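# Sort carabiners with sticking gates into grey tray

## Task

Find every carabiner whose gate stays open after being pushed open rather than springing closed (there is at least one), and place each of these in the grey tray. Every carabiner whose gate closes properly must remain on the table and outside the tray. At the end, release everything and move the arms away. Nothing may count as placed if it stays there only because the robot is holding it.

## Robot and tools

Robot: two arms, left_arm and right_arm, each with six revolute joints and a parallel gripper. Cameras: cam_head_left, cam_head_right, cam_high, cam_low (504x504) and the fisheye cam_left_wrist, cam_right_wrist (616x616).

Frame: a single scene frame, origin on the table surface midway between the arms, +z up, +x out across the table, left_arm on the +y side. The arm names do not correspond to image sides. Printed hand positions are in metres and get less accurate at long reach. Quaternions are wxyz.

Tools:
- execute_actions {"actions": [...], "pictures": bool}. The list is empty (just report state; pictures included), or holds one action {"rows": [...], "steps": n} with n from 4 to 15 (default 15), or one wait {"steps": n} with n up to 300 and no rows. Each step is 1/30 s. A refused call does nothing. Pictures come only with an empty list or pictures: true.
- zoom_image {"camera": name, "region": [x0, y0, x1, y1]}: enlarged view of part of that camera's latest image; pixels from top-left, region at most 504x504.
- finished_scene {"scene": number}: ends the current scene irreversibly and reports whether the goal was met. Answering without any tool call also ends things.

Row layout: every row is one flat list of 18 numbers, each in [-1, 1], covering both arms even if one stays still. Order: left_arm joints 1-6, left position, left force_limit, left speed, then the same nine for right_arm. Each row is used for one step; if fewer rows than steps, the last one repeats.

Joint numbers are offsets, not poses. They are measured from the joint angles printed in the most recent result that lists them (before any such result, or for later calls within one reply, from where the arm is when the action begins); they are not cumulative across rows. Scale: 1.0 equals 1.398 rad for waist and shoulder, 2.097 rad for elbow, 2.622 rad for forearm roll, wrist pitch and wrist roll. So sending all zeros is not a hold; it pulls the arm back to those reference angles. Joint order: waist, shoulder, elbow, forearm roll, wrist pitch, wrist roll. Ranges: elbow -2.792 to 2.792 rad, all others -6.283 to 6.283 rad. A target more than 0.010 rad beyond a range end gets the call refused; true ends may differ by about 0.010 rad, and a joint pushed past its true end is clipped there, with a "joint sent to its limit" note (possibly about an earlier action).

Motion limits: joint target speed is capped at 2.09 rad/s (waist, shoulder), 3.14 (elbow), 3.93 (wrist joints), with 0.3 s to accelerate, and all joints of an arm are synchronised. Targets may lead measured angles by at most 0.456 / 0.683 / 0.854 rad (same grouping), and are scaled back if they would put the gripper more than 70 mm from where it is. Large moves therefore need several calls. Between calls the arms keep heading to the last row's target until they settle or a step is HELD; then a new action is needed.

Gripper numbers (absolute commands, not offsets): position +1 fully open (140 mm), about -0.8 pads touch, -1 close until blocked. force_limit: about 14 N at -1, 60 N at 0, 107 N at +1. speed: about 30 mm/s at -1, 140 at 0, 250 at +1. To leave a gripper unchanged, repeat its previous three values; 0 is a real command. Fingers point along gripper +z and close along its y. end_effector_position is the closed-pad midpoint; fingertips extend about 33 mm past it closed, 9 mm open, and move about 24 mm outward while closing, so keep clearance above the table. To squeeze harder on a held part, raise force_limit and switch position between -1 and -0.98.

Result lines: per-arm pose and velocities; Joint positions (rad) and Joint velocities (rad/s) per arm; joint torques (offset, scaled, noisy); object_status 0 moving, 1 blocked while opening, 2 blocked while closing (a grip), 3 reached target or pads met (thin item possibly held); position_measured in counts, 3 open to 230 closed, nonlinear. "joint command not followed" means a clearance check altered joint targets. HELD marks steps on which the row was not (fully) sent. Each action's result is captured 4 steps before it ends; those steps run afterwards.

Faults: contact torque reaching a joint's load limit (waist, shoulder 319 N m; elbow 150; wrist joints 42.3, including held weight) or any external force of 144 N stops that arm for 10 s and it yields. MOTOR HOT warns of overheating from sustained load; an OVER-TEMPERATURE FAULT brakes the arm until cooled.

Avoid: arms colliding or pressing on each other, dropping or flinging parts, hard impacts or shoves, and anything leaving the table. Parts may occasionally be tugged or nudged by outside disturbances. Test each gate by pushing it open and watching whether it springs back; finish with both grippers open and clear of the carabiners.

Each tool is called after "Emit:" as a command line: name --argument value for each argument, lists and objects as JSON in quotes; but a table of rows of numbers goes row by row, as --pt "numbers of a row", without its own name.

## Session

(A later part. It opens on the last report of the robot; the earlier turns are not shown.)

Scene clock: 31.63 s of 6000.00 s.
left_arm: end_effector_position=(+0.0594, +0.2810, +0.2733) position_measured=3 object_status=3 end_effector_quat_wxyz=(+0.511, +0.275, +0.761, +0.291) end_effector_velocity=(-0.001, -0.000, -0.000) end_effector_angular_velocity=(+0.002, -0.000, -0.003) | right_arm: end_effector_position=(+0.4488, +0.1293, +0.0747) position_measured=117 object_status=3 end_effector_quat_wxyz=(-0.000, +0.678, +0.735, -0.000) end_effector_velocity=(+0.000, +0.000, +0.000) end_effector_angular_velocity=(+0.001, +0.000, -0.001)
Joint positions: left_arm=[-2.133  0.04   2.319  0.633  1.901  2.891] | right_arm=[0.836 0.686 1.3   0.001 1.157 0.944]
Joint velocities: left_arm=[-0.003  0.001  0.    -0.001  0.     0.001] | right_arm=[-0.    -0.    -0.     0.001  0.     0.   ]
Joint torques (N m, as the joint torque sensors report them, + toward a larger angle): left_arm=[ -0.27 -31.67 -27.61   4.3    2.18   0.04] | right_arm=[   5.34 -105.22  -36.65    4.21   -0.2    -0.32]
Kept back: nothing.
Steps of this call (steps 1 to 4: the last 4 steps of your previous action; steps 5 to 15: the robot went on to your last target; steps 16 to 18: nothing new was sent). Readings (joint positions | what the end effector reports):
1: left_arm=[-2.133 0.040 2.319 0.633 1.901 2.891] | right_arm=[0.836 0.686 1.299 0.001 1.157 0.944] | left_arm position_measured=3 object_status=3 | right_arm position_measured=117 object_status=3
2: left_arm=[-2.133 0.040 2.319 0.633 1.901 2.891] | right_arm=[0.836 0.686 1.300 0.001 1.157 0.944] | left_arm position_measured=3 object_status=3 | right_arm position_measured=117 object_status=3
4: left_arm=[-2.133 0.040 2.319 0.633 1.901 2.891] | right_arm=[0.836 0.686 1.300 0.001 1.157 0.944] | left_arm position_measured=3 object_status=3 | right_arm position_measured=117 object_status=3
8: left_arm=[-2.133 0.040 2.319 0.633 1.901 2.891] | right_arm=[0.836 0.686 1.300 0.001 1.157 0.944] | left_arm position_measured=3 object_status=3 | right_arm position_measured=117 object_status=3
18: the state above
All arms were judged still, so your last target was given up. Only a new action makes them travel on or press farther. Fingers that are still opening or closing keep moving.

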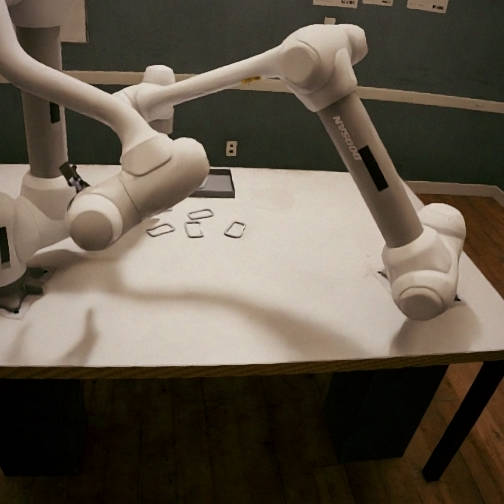

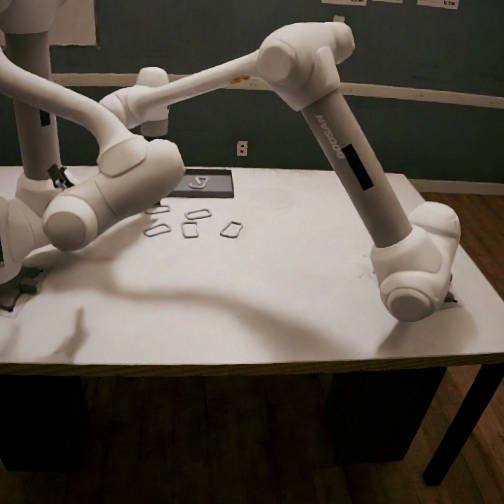

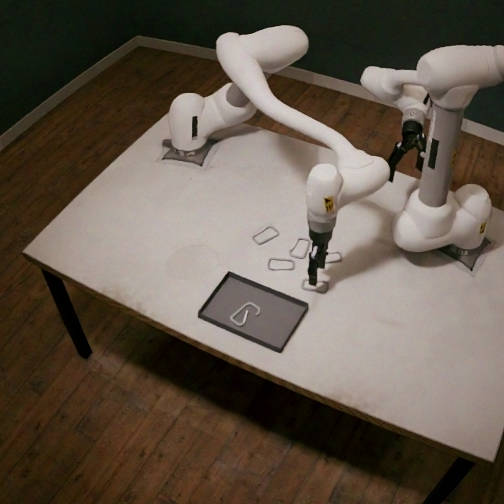

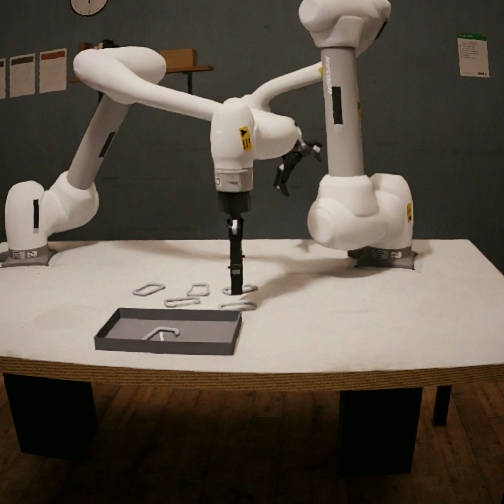

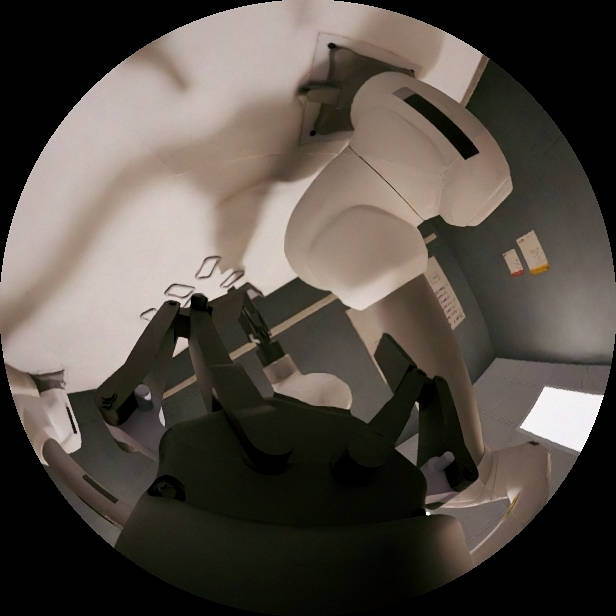

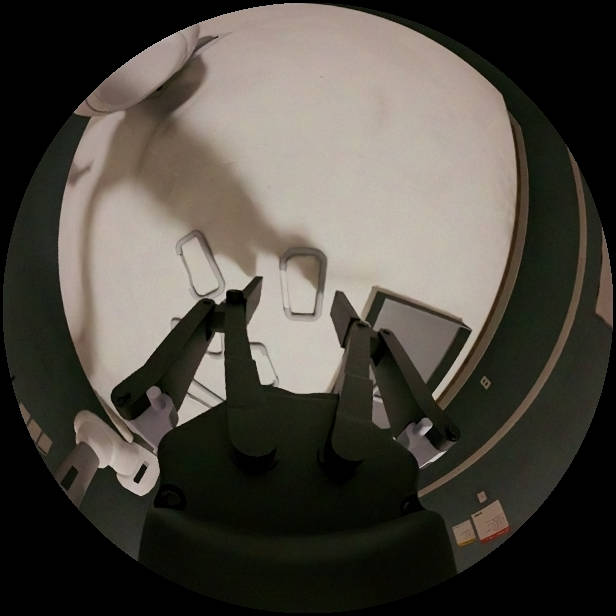

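Emit:
execute_actions --actions '[{"rows":[[0,0,0,0,0,0,1,0,0,0,0.0197,0.0132,0,-0.0213,0,0.1,-0.6,0.2]],"steps":15}]' --pictures false

Emit:
execute_actions --actions '[{"rows":[[0,0,0,0,0,0,1,0,0,0,0,0,0,0,0,-0.38,-0.6,0.2]],"steps":15}]' --pictures false

Emit:
execute_actions --actions '[{"rows":[[0,0,0,0,0,0,1,0,0,0,0,0,0,0,0,-0.38,-0.6,0.2],[0,0,0,0,0,0,1,0,0,0,0,0,0,0,0,-0.38,-0.6,0.2],[0,0,0,0,0,0,1,0,0,0,0,0,0,0,0,-0.38,-0.6,0.2],[0,0,0,0,0,0,1,0,0,0,0,0,0,0,0,0.1,-0.6,0.5]],"steps":15}]' --pictures true

Scene clock: 32.20 s of 6000.00 s.
left_arm: end_effector_position=(+0.0594, +0.2810, +0.2733) position_measured=3 object_status=3 end_effector_quat_wxyz=(+0.511, +0.275, +0.761, +0.291) end_effector_velocity=(-0.000, -0.000, +0.000) end_effector_angular_velocity=(+0.000, -0.000, -0.002) | right_arm: end_effector_position=(+0.4489, +0.1294, +0.0364) position_measured=117 object_status=3 end_effector_quat_wxyz=(-0.000, +0.678, +0.735, +0.000) end_effector_velocity=(-0.000, -0.000, -0.006) end_effector_angular_velocity=(-0.000, +0.000, +0.001)
Joint positions: left_arm=[-2.133  0.04   2.319  0.633  1.901  2.891] | right_arm=[0.836 0.713 1.327 0.001 1.101 0.944]
Joint velocities: left_arm=[-0.001 -0.    -0.     0.001  0.     0.001] | right_arm=[ 0.     0.004  0.004  0.    -0.008 -0.001]
Joint torques (N m, as the joint torque sensors report them, + toward a larger angle): left_arm=[ -0.59 -30.58 -27.47   4.34   2.34  -0.01] | right_arm=[   3.47 -108.81  -35.53    4.25   -0.38   -0.05]
Steps of this call (steps 1 to 6: nothing new was sent; steps 7 to 17: the first 11 steps of this action). Readings (joint positions | what the end effector reports):
7: left_arm=[-2.133 0.040 2.319 0.633 1.901 2.891] | right_arm=[0.836 0.686 1.300 0.001 1.157 0.944] | left_arm position_measured=3 object_status=3 | right_arm position_measured=117 object_status=3
8: left_arm=[-2.133 0.040 2.319 0.633 1.901 2.891] | right_arm=[0.836 0.688 1.303 0.001 1.150 0.944] | left_arm position_measured=3 object_status=3 | right_arm position_measured=117 object_status=3
10: left_arm=[-2.133 0.040 2.319 0.633 1.901 2.891] | right_arm=[0.836 0.703 1.318 0.001 1.121 0.944] | left_arm position_measured=3 object_status=3 | right_arm position_measured=117 object_status=3
14: left_arm=[-2.133 0.040 2.319 0.633 1.901 2.891] | right_arm=[0.836 0.712 1.326 0.001 1.103 0.944] | left_arm position_measured=3 object_status=3 | right_arm position_measured=117 object_status=3
17: the state above

Scene clock: 32.70 s of 6000.00 s.
left_arm: end_effector_position=(+0.0594, +0.2810, +0.2733) position_measured=3 object_status=3 end_effector_quat_wxyz=(+0.511, +0.275, +0.761, +0.291) end_effector_velocity=(-0.000, +0.000, +0.000) end_effector_angular_velocity=(+0.001, +0.001, -0.002) | right_arm: end_effector_position=(+0.4489, +0.1295, +0.0360) position_measured=171 object_status=0 end_effector_quat_wxyz=(-0.000, +0.678, +0.735, +0.000) end_effector_velocity=(+0.000, +0.001, +0.002) end_effector_angular_velocity=(+0.002, -0.001, +0.000)
Joint positions: left_arm=[-2.133  0.04   2.319  0.633  1.901  2.891] | right_arm=[0.836 0.713 1.327 0.001 1.101 0.944]
Joint velocities: left_arm=[-0.002 -0.001 -0.    -0.    -0.     0.002] | right_arm=[ 0.    -0.001 -0.001  0.    -0.    -0.   ]
Joint torques (N m, as the joint torque sensors report them, + toward a larger angle): left_arm=[ -0.29 -31.66 -27.52   4.38   2.41  -0.03] | right_arm=[  9.5  -69.77 -14.21   6.53   1.42  -0.29]
Steps of this call (steps 1 to 4: the last 4 steps of your previous action; steps 5 to 15: the first 11 steps of this action, its rows measured from where the robot was after step 4). Readings (joint positions | what the end effector reports):
4: left_arm=[-2.133 0.040 2.319 0.633 1.901 2.891] | right_arm=[0.836 0.713 1.327 0.001 1.101 0.944] | left_arm position_measured=3 object_status=3 | right_arm position_measured=117 object_status=3
5: left_arm=[-2.133 0.040 2.319 0.633 1.901 2.891] | right_arm=[0.836 0.713 1.327 0.001 1.101 0.944] | left_arm position_measured=3 object_status=3 | right_arm position_measured=117 object_status=0
6: left_arm=[-2.133 0.040 2.319 0.633 1.901 2.891] | right_arm=[0.836 0.713 1.327 0.001 1.101 0.944] | left_arm position_measured=3 object_status=3 | right_arm position_measured=120 object_status=0
8: left_arm=[-2.133 0.040 2.319 0.633 1.901 2.891] | right_arm=[0.836 0.713 1.327 0.001 1.101 0.944] | left_arm position_measured=3 object_status=3 | right_arm position_measured=137 object_status=0
12: left_arm=[-2.133 0.040 2.319 0.633 1.901 2.891] | right_arm=[0.836 0.713 1.327 0.001 1.101 0.944] | left_arm position_measured=3 object_status=3 | right_arm position_measured=171 object_status=0
15: the state above

Scene clock: 33.20 s of 6000.00 s.
left_arm: end_effector_position=(+0.0594, +0.2810, +0.2733) position_measured=3 object_status=3 end_effector_quat_wxyz=(+0.511, +0.275, +0.761, +0.291) end_effector_velocity=(-0.000, -0.000, -0.000) end_effector_angular_velocity=(+0.000, -0.001, -0.000) | right_arm: end_effector_position=(+0.4488, +0.1294, +0.0359) position_measured=117 object_status=0 end_effector_quat_wxyz=(-0.000, +0.678, +0.735, +0.000) end_effector_velocity=(+0.001, +0.001, +0.002) end_effector_angular_velocity=(+0.003, -0.001, -0.000)
Joint positions: left_arm=[-2.133  0.04   2.319  0.633  1.901  2.891] | right_arm=[0.836 0.713 1.327 0.001 1.101 0.944]
Joint velocities: left_arm=[ 0.     0.001 -0.     0.    -0.     0.   ] | right_arm=[-0.001  0.    -0.004  0.     0.    -0.001]
Joint torques (N m, as the joint torque sensors report them, + toward a larger angle): left_arm=[  0.29 -31.02 -27.87   4.21   2.18   0.09] | right_arm=[   3.82 -108.22  -36.05    4.11   -0.33   -0.21]
Steps of this call (steps 1 to 4: the last 4 steps of your previous action; steps 5 to 15: the first 11 steps of this action, its rows measured from where the robot was after step 4). Readings (joint positions | what the end effector reports):
4: left_arm=[-2.133 0.040 2.319 0.633 1.901 2.891] | right_arm=[0.836 0.713 1.327 0.001 1.101 0.944] | left_arm position_measured=3 object_status=3 | right_arm position_measured=171 object_status=2
5: left_arm=[-2.133 0.040 2.319 0.633 1.901 2.891] | right_arm=[0.836 0.713 1.327 0.001 1.101 0.944] | left_arm position_measured=3 object_status=3 | right_arm position_measured=171 object_status=2
6: left_arm=[-2.133 0.040 2.319 0.633 1.901 2.891] | right_arm=[0.836 0.713 1.327 0.001 1.101 0.944] | left_arm position_measured=3 object_status=3 | right_arm position_measured=171 object_status=2
8: left_arm=[-2.133 0.040 2.319 0.633 1.901 2.891] | right_arm=[0.836 0.713 1.327 0.001 1.101 0.944] | left_arm position_measured=3 object_status=3 | right_arm position_measured=171 object_status=0
12: left_arm=[-2.133 0.040 2.319 0.633 1.901 2.891] | right_arm=[0.836 0.713 1.328 0.001 1.101 0.944] | left_arm position_measured=3 object_status=3 | right_arm position_measured=136 object_status=0
15: the state above

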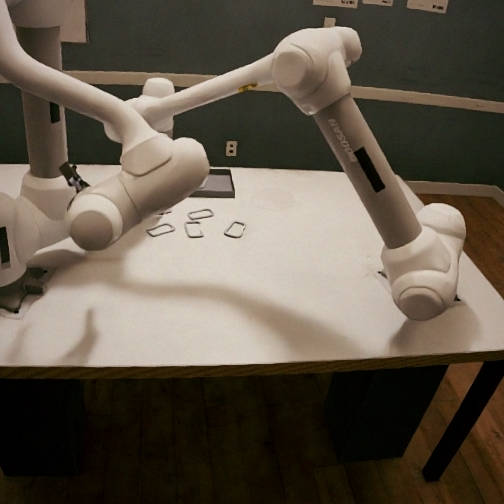

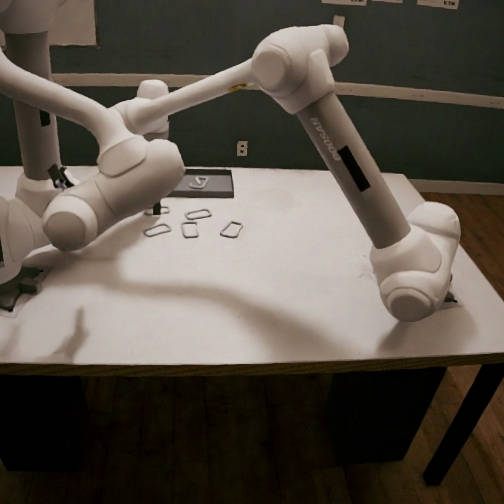

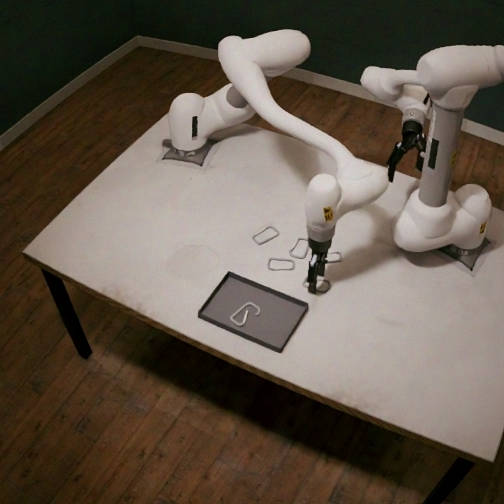

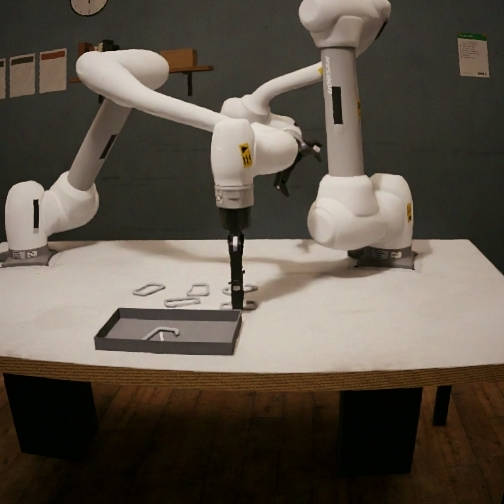

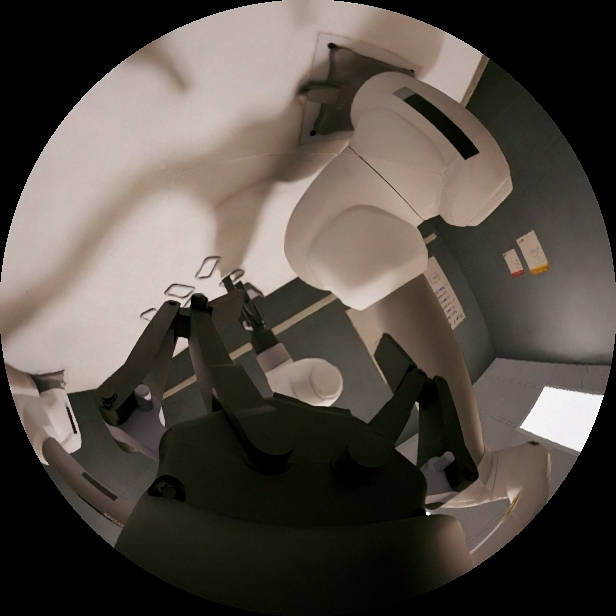

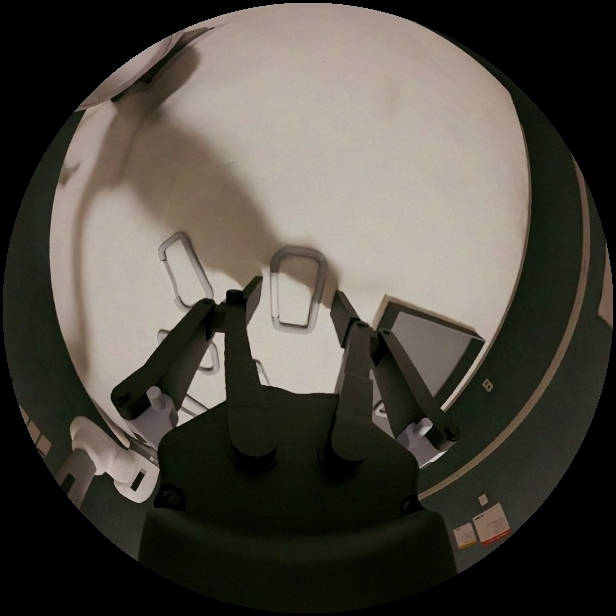

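Emit:
execute_actions --actions '[{"rows":[[0,0,0,0,0,0,1,0,0,0,0,0,0,0,0,-0.38,-0.2,0.3]],"steps":15}]' --pictures false

Emit:
execute_actions --actions '[{"rows":[[0,0,0,0,0,0,1,0,0,0,0,0,0,0,0,-0.38,-0.2,0.3]],"steps":8}]' --pictures true

Scene clock: 33.80 s of 6000.00 s.
left_arm: end_effector_position=(+0.0594, +0.2810, +0.2733) position_measured=3 object_status=3 end_effector_quat_wxyz=(+0.511, +0.275, +0.761, +0.291) end_effector_velocity=(-0.001, -0.000, -0.000) end_effector_angular_velocity=(+0.001, -0.001, -0.001) | right_arm: end_effector_position=(+0.4491, +0.1296, +0.0363) position_measured=174 object_status=0 end_effector_quat_wxyz=(-0.000, +0.678, +0.735, +0.000) end_effector_velocity=(-0.001, -0.001, -0.002) end_effector_angular_velocity=(-0.002, +0.001, -0.000)
Joint positions: left_arm=[-2.133  0.04   2.319  0.633  1.901  2.891] | right_arm=[0.836 0.713 1.327 0.001 1.101 0.944]
Joint velocities: left_arm=[-0.001  0.001 -0.    -0.001 -0.    -0.   ] | right_arm=[0.    0.001 0.001 0.    0.    0.001]
Joint torques (N m, as the joint torque sensors report them, + toward a larger angle): left_arm=[ -1.02 -30.68 -27.53   4.43   2.26   0.04] | right_arm=[  9.1  -55.16  -6.51   7.71   2.13   0.02]
Steps of this call (steps 1 to 4: the last 4 steps of your previous action; steps 5 to 7: the robot went on to your last target; steps 8 to 18: the first 11 steps of this action). Readings (joint positions | what the end effector reports):
8: left_arm=[-2.133 0.040 2.319 0.633 1.901 2.891] | right_arm=[0.836 0.713 1.327 0.001 1.101 0.944] | left_arm position_measured=3 object_status=3 | right_arm position_measured=117 object_status=0
9: left_arm=[-2.133 0.040 2.319 0.633 1.901 2.891] | right_arm=[0.836 0.713 1.327 0.001 1.101 0.944] | left_arm position_measured=3 object_status=3 | right_arm position_measured=120 object_status=0
11: left_arm=[-2.133 0.040 2.319 0.633 1.901 2.891] | right_arm=[0.836 0.713 1.327 0.001 1.101 0.944] | left_arm position_measured=3 object_status=3 | right_arm position_measured=139 object_status=0
15: left_arm=[-2.133 0.040 2.319 0.633 1.901 2.891] | right_arm=[0.836 0.713 1.327 0.001 1.101 0.944] | left_arm position_measured=3 object_status=3 | right_arm position_measured=166 object_status=0
18: the state above

Scene clock: 34.07 s of 6000.00 s.
left_arm: end_effector_position=(+0.0594, +0.2810, +0.2733) position_measured=3 object_status=3 end_effector_quat_wxyz=(+0.511, +0.275, +0.761, +0.291) end_effector_velocity=(+0.000, -0.000, +0.000) end_effector_angular_velocity=(-0.002, +0.001, +0.001) | right_arm: end_effector_position=(+0.4490, +0.1295, +0.0362) position_measured=174 object_status=2 end_effector_quat_wxyz=(-0.000, +0.678, +0.735, +0.000) end_effector_velocity=(+0.000, +0.000, -0.000) end_effector_angular_velocity=(+0.000, -0.000, -0.000)
Joint positions: left_arm=[-2.133  0.04   2.319  0.633  1.901  2.891] | right_arm=[0.836 0.713 1.327 0.001 1.101 0.944]
Joint velocities: left_arm=[ 0.001 -0.001 -0.     0.001 -0.    -0.001] | right_arm=[-0.  0. -0.  0. -0.  0.]
Joint torques (N m, as the joint torque sensors report them, + toward a larger angle): left_arm=[ -0.38 -30.85 -27.79   4.35   2.22   0.  ] | right_arm=[  9.86 -50.01   0.32   7.51   3.96  -0.25]
Steps of this call (steps 1 to 4: the last 4 steps of your previous action; steps 5 to 8: the first 4 steps of this action, its rows measured from where the robot was after step 4). Readings (joint positions | what the end effector reports):
4: left_arm=[-2.133 0.040 2.319 0.633 1.901 2.891] | right_arm=[0.836 0.713 1.327 0.001 1.101 0.944] | left_arm position_measured=3 object_status=3 | right_arm position_measured=174 object_status=0
5: left_arm=[-2.133 0.040 2.319 0.633 1.901 2.891] | right_arm=[0.836 0.713 1.327 0.001 1.101 0.944] | left_arm position_measured=3 object_status=3 | right_arm position_measured=174 object_status=2
6: left_arm=[-2.133 0.040 2.319 0.633 1.901 2.891] | right_arm=[0.836 0.713 1.327 0.001 1.101 0.944] | left_arm position_measured=3 object_status=3 | right_arm position_measured=174 object_status=2
8: the state above

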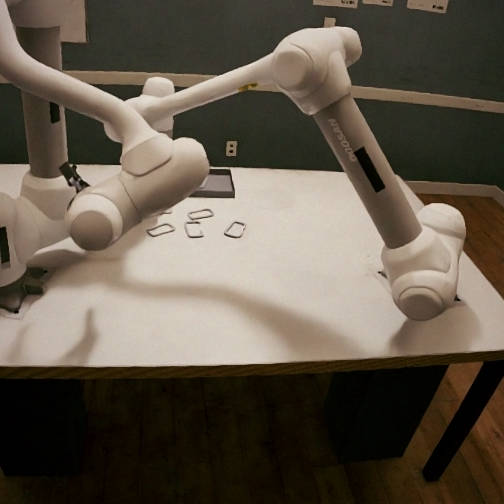

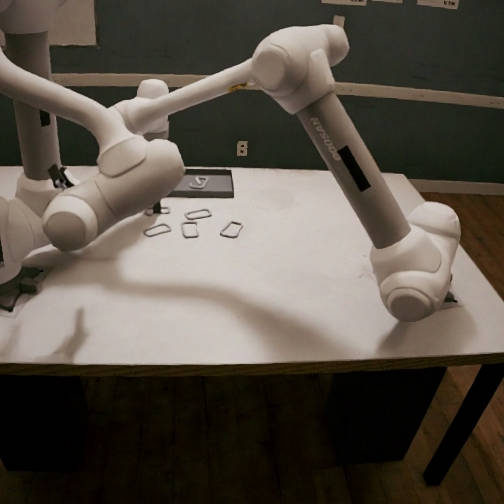

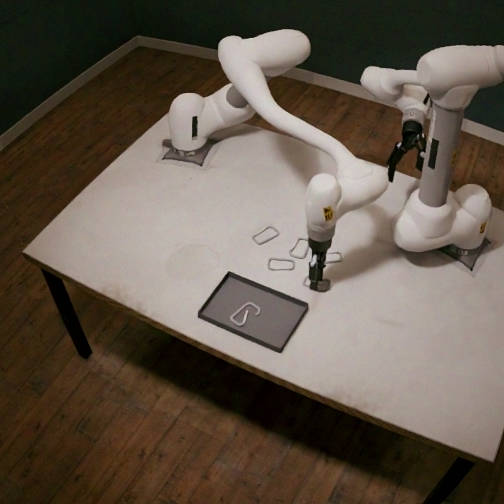

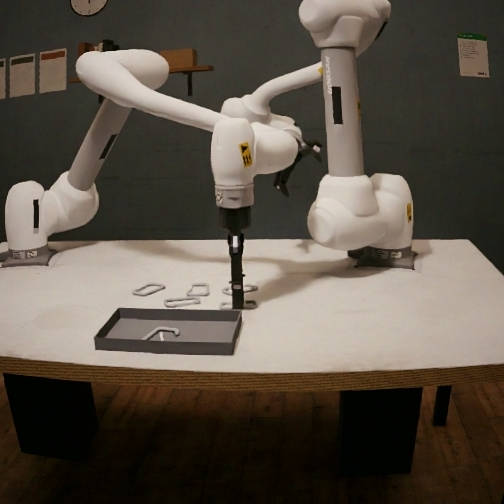

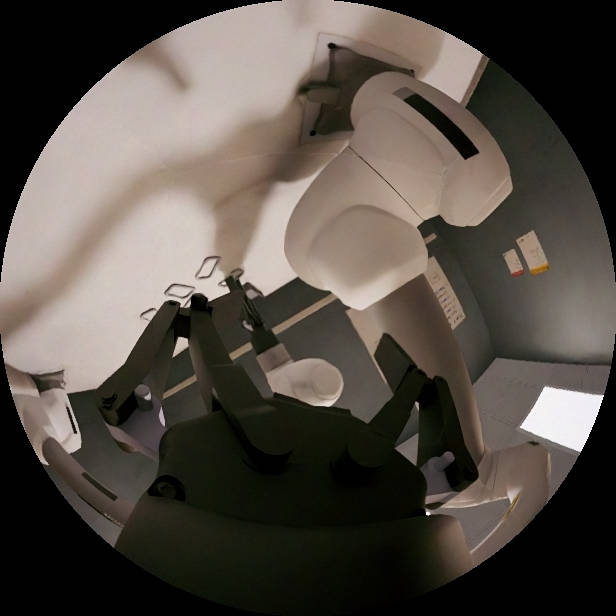

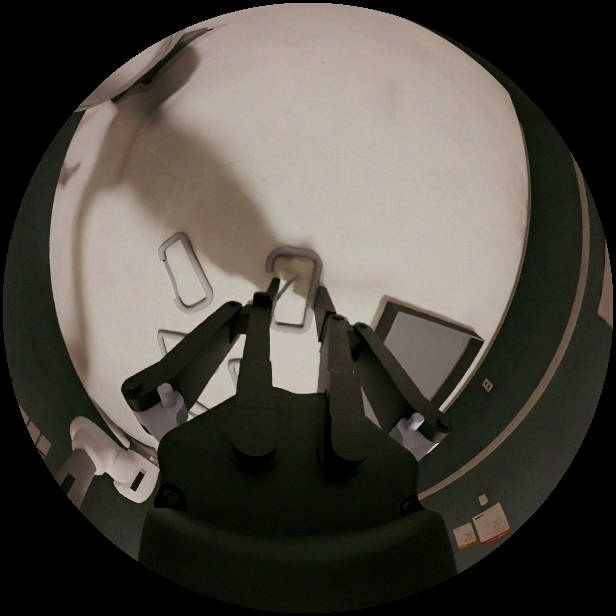

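Emit:
execute_actions --actions '[{"rows":[[0,0,0,0,0,0,1,0,0,0,0,0,0,0,0,0.1,-0.2,0.5]],"steps":15}]' --pictures false

Emit:
execute_actions --actions '[{"rows":[[0,0,0,0,0,0,1,0,0,0,-0.03,-0.02,0,0.032,0,0.1,-0.2,0.5]],"steps":12}]' --pictures true

Scene clock: 34.63 s of 6000.00 s.
left_arm: end_effector_position=(+0.0594, +0.2810, +0.2733) position_measured=3 object_status=3 end_effector_quat_wxyz=(+0.511, +0.275, +0.761, +0.291) end_effector_velocity=(+0.000, +0.000, +0.000) end_effector_angular_velocity=(+0.001, +0.000, +0.000) | right_arm: end_effector_position=(+0.4489, +0.1295, +0.0359) position_measured=117 object_status=0 end_effector_quat_wxyz=(-0.000, +0.678, +0.735, +0.000) end_effector_velocity=(+0.000, +0.000, -0.001) end_effector_angular_velocity=(-0.001, -0.000, -0.000)
Joint positions: left_arm=[-2.133  0.04   2.319  0.633  1.901  2.891] | right_arm=[0.836 0.713 1.327 0.001 1.101 0.944]
Joint velocities: left_arm=[ 0.    -0.    -0.     0.     0.     0.001] | right_arm=[ 0.     0.001 -0.001 -0.001 -0.     0.001]
Joint torques (N m, as the joint torque sensors report them, + toward a larger angle): left_arm=[ -0.26 -30.97 -27.52   4.37   2.21  -0.05] | right_arm=[   2.22 -107.1   -36.39    3.83   -0.17   -0.13]
Steps of this call (steps 1 to 4: the last 4 steps of your previous action; steps 5 to 6: the robot went on to your last target; steps 7 to 17: the first 11 steps of this action). Readings (joint positions | what the end effector reports):
7: left_arm=[-2.133 0.040 2.319 0.633 1.901 2.891] | right_arm=[0.836 0.713 1.327 0.001 1.101 0.944] | left_arm position_measured=3 object_status=3 | right_arm position_measured=174 object_status=0
8: left_arm=[-2.133 0.040 2.319 0.633 1.901 2.891] | right_arm=[0.836 0.713 1.328 0.001 1.101 0.944] | left_arm position_measured=3 object_status=3 | right_arm position_measured=173 object_status=0
10: left_arm=[-2.133 0.040 2.319 0.633 1.901 2.891] | right_arm=[0.836 0.713 1.328 0.001 1.101 0.944] | left_arm position_measured=3 object_status=3 | right_arm position_measured=150 object_status=0
14: left_arm=[-2.133 0.040 2.319 0.633 1.901 2.891] | right_arm=[0.836 0.713 1.328 0.001 1.101 0.944] | left_arm position_measured=3 object_status=3 | right_arm position_measured=117 object_status=0
17: the state above

Scene clock: 35.03 s of 6000.00 s.
left_arm: end_effector_position=(+0.0594, +0.2810, +0.2733) position_measured=3 object_status=3 end_effector_quat_wxyz=(+0.511, +0.275, +0.761, +0.291) end_effector_velocity=(+0.000, -0.000, -0.000) end_effector_angular_velocity=(+0.001, -0.000, +0.001) | right_arm: end_effector_position=(+0.4487, +0.1290, +0.0928) position_measured=117 object_status=3 end_effector_quat_wxyz=(-0.000, +0.678, +0.735, +0.000) end_effector_velocity=(-0.003, -0.004, +0.027) end_effector_angular_velocity=(-0.012, +0.007, +0.001)
Joint positions: left_arm=[-2.133  0.04   2.319  0.633  1.901  2.891] | right_arm=[0.836 0.673 1.287 0.    1.181 0.944]
Joint velocities: left_arm=[ 0.001  0.    -0.    -0.    -0.     0.001] | right_arm=[ 0.001 -0.018 -0.021  0.     0.053 -0.001]
Joint torques (N m, as the joint torque sensors report them, + toward a larger angle): left_arm=[ -0.09 -31.3  -27.72   4.31   2.31   0.11] | right_arm=[   3.89 -101.94  -35.69    3.91   -0.23   -0.08]
Steps of this call (steps 1 to 4: the last 4 steps of your previous action; steps 5 to 12: the first 8 steps of this action, its rows measured from where the robot was after step 4). Readings (joint positions | what the end effector reports):
4: left_arm=[-2.133 0.040 2.319 0.633 1.901 2.891] | right_arm=[0.836 0.713 1.327 0.001 1.101 0.944] | left_arm position_measured=3 object_status=3 | right_arm position_measured=117 object_status=3
5: left_arm=[-2.133 0.040 2.319 0.633 1.901 2.891] | right_arm=[0.836 0.713 1.327 0.001 1.101 0.944] | left_arm position_measured=3 object_status=3 | right_arm position_measured=117 object_status=3
6: left_arm=[-2.133 0.040 2.319 0.633 1.901 2.891] | right_arm=[0.836 0.710 1.325 0.000 1.108 0.944] | left_arm position_measured=3 object_status=3 | right_arm position_measured=117 object_status=3
8: left_arm=[-2.133 0.040 2.319 0.633 1.901 2.891] | right_arm=[0.836 0.689 1.303 0.000 1.149 0.944] | left_arm position_measured=3 object_status=3 | right_arm position_measured=117 object_status=3
12: the state above

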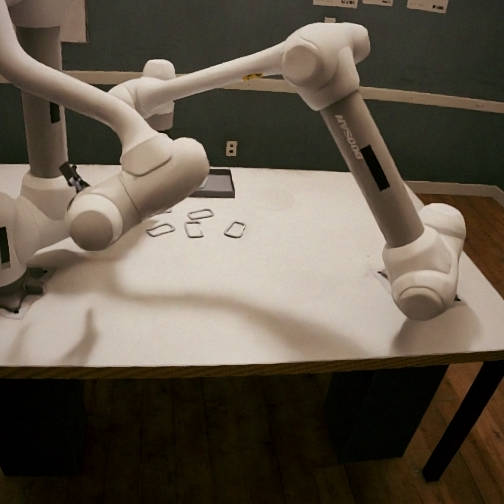

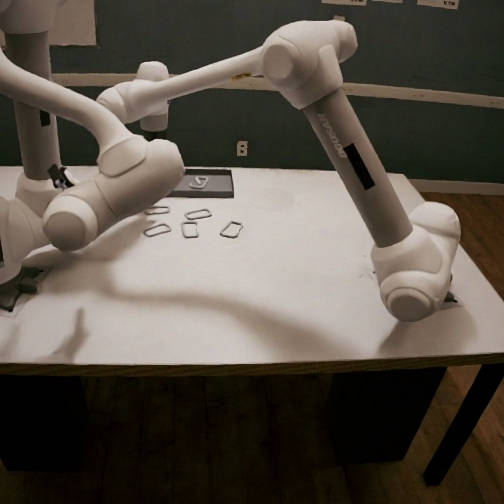

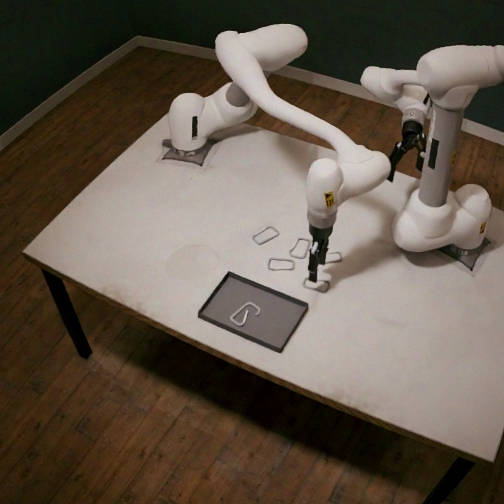

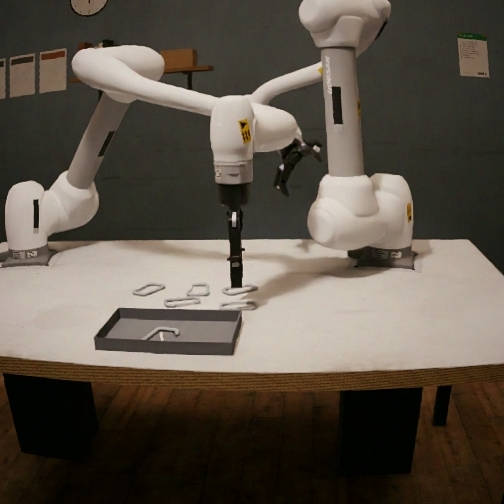

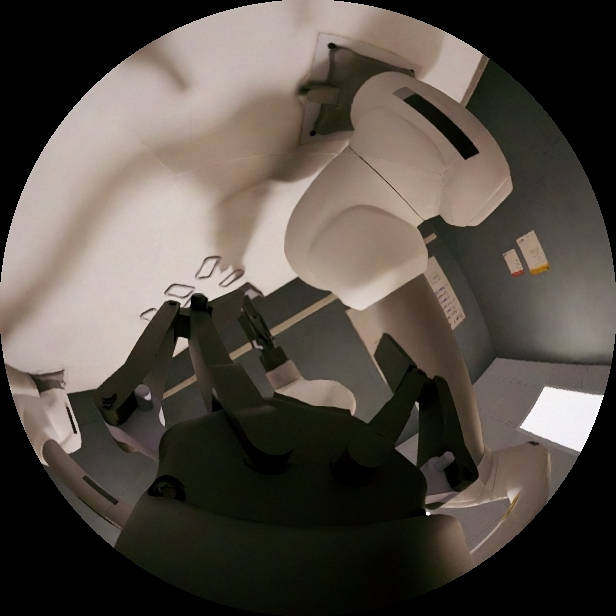

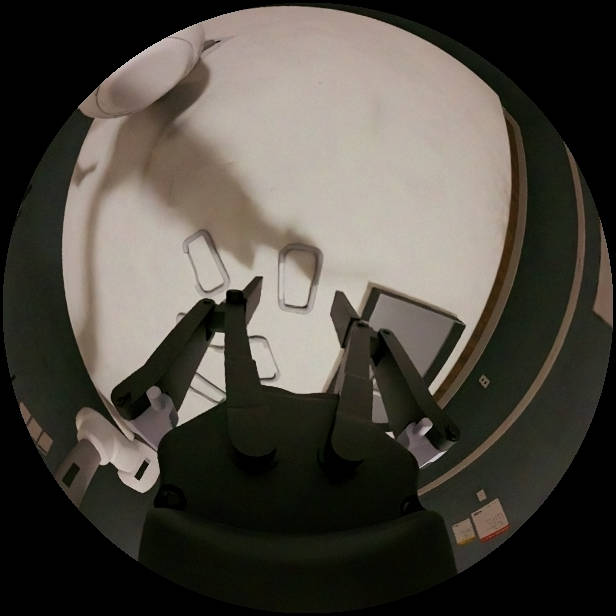

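Emit:
execute_actions --actions '[{"rows":[[0,0,0,0,0,0,1,0,0,0,0.0275,0.0187,0,-0.0294,0,0.1,-0.4,0.3]],"steps":15}]' --pictures false

Emit:
execute_actions --actions '[{"rows":[[0,0,0,0,0,0,1,0,0,0,0,0,0,0,0,-0.42,-0.4,0.3]],"steps":15}]' --pictures false

Emit:
execute_actions --actions '[{"rows":[[0,0,0,0,0,0,1,0,0,0,0,0,0,0,0,-0.42,-0.4,0.3]],"steps":8}]' --pictures true

Scene clock: 35.67 s of 6000.00 s.
left_arm: end_effector_position=(+0.0594, +0.2810, +0.2733) position_measured=3 object_status=3 end_effector_quat_wxyz=(+0.511, +0.275, +0.761, +0.291) end_effector_velocity=(+0.000, -0.000, -0.000) end_effector_angular_velocity=(+0.001, -0.000, -0.000) | right_arm: end_effector_position=(+0.4488, +0.1292, +0.0389) position_measured=117 object_status=3 end_effector_quat_wxyz=(-0.000, +0.678, +0.735, -0.000) end_effector_velocity=(-0.001, -0.000, -0.009) end_effector_angular_velocity=(-0.001, +0.001, -0.000)
Joint positions: left_arm=[-2.133  0.04   2.319  0.633  1.901  2.891] | right_arm=[0.836 0.711 1.326 0.001 1.105 0.944]
Joint velocities: left_arm=[ 0.001  0.    -0.     0.    -0.     0.001] | right_arm=[ 0.     0.006  0.006  0.    -0.011  0.   ]
Joint torques (N m, as the joint torque sensors report them, + toward a larger angle): left_arm=[  0.13 -31.75 -27.4    4.25   2.22   0.01] | right_arm=[   2.49 -107.71  -37.26    4.14   -0.18   -0.52]
Steps of this call (steps 1 to 4: the last 4 steps of your previous action; steps 5 to 8: the robot went on to your last target; steps 9 to 19: the first 11 steps of this action). Readings (joint positions | what the end effector reports):
9: left_arm=[-2.133 0.040 2.319 0.633 1.901 2.891] | right_arm=[0.836 0.671 1.285 0.001 1.185 0.944] | left_arm position_measured=3 object_status=3 | right_arm position_measured=117 object_status=3
10: left_arm=[-2.133 0.040 2.319 0.633 1.901 2.891] | right_arm=[0.836 0.673 1.288 0.001 1.179 0.944] | left_arm position_measured=3 object_status=3 | right_arm position_measured=117 object_status=3
12: left_arm=[-2.133 0.040 2.319 0.633 1.901 2.891] | right_arm=[0.836 0.693 1.309 0.001 1.139 0.944] | left_arm position_measured=3 object_status=3 | right_arm position_measured=117 object_status=3
16: left_arm=[-2.133 0.040 2.319 0.633 1.901 2.891] | right_arm=[0.836 0.710 1.325 0.001 1.108 0.944] | left_arm position_measured=3 object_status=3 | right_arm position_measured=117 object_status=3
19: the state above

Scene clock: 36.17 s of 6000.00 s.
left_arm: end_effector_position=(+0.0594, +0.2810, +0.2733) position_measured=3 object_status=3 end_effector_quat_wxyz=(+0.511, +0.275, +0.761, +0.291) end_effector_velocity=(+0.000, +0.000, +0.000) end_effector_angular_velocity=(-0.003, +0.000, +0.002) | right_arm: end_effector_position=(+0.4490, +0.1294, +0.0385) position_measured=175 object_status=0 end_effector_quat_wxyz=(-0.000, +0.678, +0.735, +0.000) end_effector_velocity=(-0.000, +0.000, +0.000) end_effector_angular_velocity=(+0.001, +0.000, -0.002)
Joint positions: left_arm=[-2.133  0.04   2.319  0.633  1.901  2.891] | right_arm=[0.836 0.711 1.326 0.    1.104 0.944]
Joint velocities: left_arm=[ 0.001 -0.001  0.     0.     0.    -0.002] | right_arm=[-0.    -0.001  0.     0.001  0.     0.001]
Joint torques (N m, as the joint torque sensors report them, + toward a larger angle): left_arm=[ -0.04 -31.03 -28.04   4.34   2.27  -0.12] | right_arm=[ 11.3  -62.99  -8.91   7.24   2.21  -0.28]
Steps of this call (steps 1 to 4: the last 4 steps of your previous action; steps 5 to 15: the first 11 steps of this action, its rows measured from where the robot was after step 4). Readings (joint positions | what the end effector reports):
4: left_arm=[-2.133 0.040 2.319 0.633 1.901 2.891] | right_arm=[0.836 0.711 1.326 0.001 1.104 0.944] | left_arm position_measured=3 object_status=3 | right_arm position_measured=117 object_status=3
5: left_arm=[-2.133 0.040 2.319 0.633 1.901 2.891] | right_arm=[0.836 0.711 1.326 0.001 1.104 0.944] | left_arm position_measured=3 object_status=3 | right_arm position_measured=117 object_status=0
6: left_arm=[-2.133 0.040 2.319 0.633 1.901 2.891] | right_arm=[0.836 0.711 1.326 0.001 1.104 0.944] | left_arm position_measured=3 object_status=3 | right_arm position_measured=120 object_status=0
8: left_arm=[-2.133 0.040 2.319 0.633 1.901 2.891] | right_arm=[0.836 0.711 1.326 0.001 1.104 0.944] | left_arm position_measured=3 object_status=3 | right_arm position_measured=139 object_status=0
12: left_arm=[-2.133 0.040 2.319 0.633 1.901 2.891] | right_arm=[0.836 0.711 1.326 0.000 1.104 0.944] | left_arm position_measured=3 object_status=3 | right_arm position_measured=175 object_status=0
15: the state above

Scene clock: 36.43 s of 6000.00 s.
left_arm: end_effector_position=(+0.0594, +0.2810, +0.2733) position_measured=3 object_status=3 end_effector_quat_wxyz=(+0.511, +0.275, +0.761, +0.291) end_effector_velocity=(+0.000, +0.000, +0.000) end_effector_angular_velocity=(+0.001, +0.001, +0.000) | right_arm: end_effector_position=(+0.4489, +0.1292, +0.0384) position_measured=175 object_status=2 end_effector_quat_wxyz=(-0.000, +0.678, +0.735, +0.000) end_effector_velocity=(-0.000, -0.001, -0.002) end_effector_angular_velocity=(-0.002, +0.001, -0.000)
Joint positions: left_arm=[-2.133  0.04   2.319  0.633  1.901  2.891] | right_arm=[0.836 0.711 1.326 0.    1.104 0.944]
Joint velocities: left_arm=[ 0.    -0.001  0.    -0.    -0.     0.001] | right_arm=[-0.     0.001  0.001 -0.     0.     0.   ]
Joint torques (N m, as the joint torque sensors report them, + toward a larger angle): left_arm=[ -0.86 -31.67 -27.75   4.27   2.27   0.08] | right_arm=[ 10.6  -56.58  -4.03   7.57   3.42  -0.09]
Steps of this call (steps 1 to 4: the last 4 steps of your previous action; steps 5 to 8: the first 4 steps of this action, its rows measured from where the robot was after step 4). Readings (joint positions | what the end effector reports):
4: left_arm=[-2.133 0.040 2.319 0.633 1.901 2.891] | right_arm=[0.836 0.711 1.326 0.000 1.104 0.944] | left_arm position_measured=3 object_status=3 | right_arm position_measured=175 object_status=2
5: left_arm=[-2.133 0.040 2.319 0.633 1.901 2.891] | right_arm=[0.836 0.711 1.326 0.000 1.104 0.944] | left_arm position_measured=3 object_status=3 | right_arm position_measured=175 object_status=2
6: left_arm=[-2.133 0.040 2.319 0.633 1.901 2.891] | right_arm=[0.836 0.711 1.326 0.000 1.104 0.944] | left_arm position_measured=3 object_status=3 | right_arm position_measured=175 object_status=2
8: the state above

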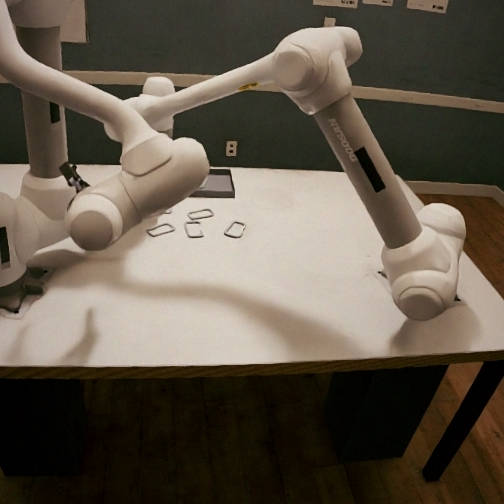

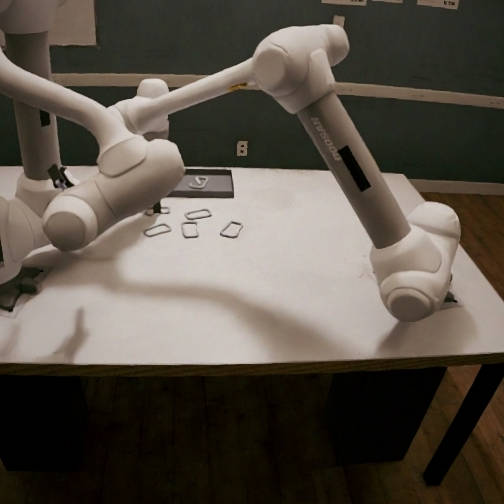

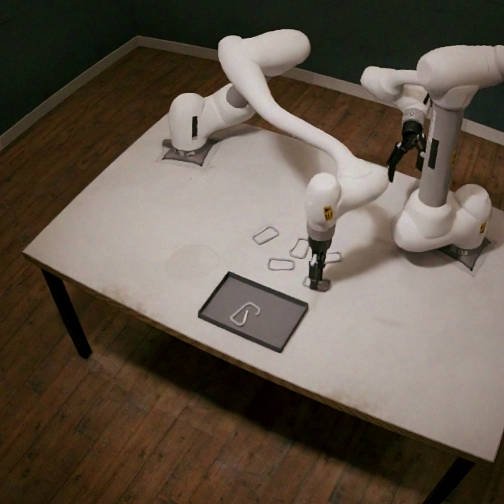

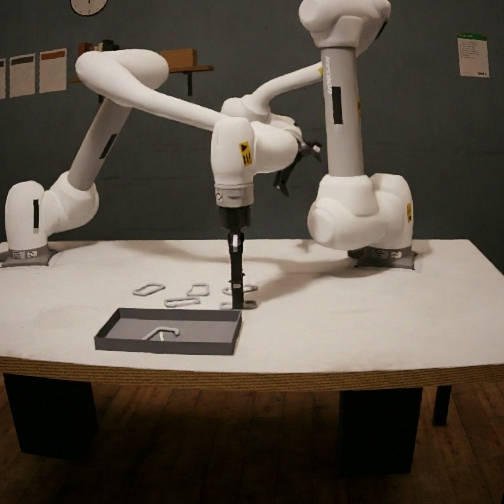

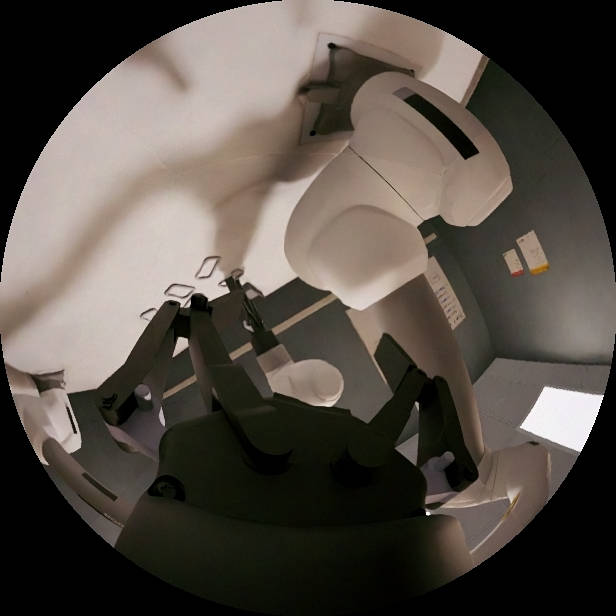

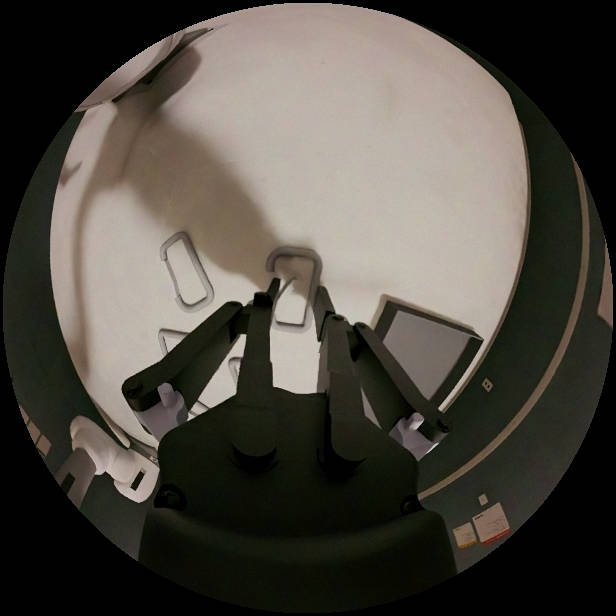

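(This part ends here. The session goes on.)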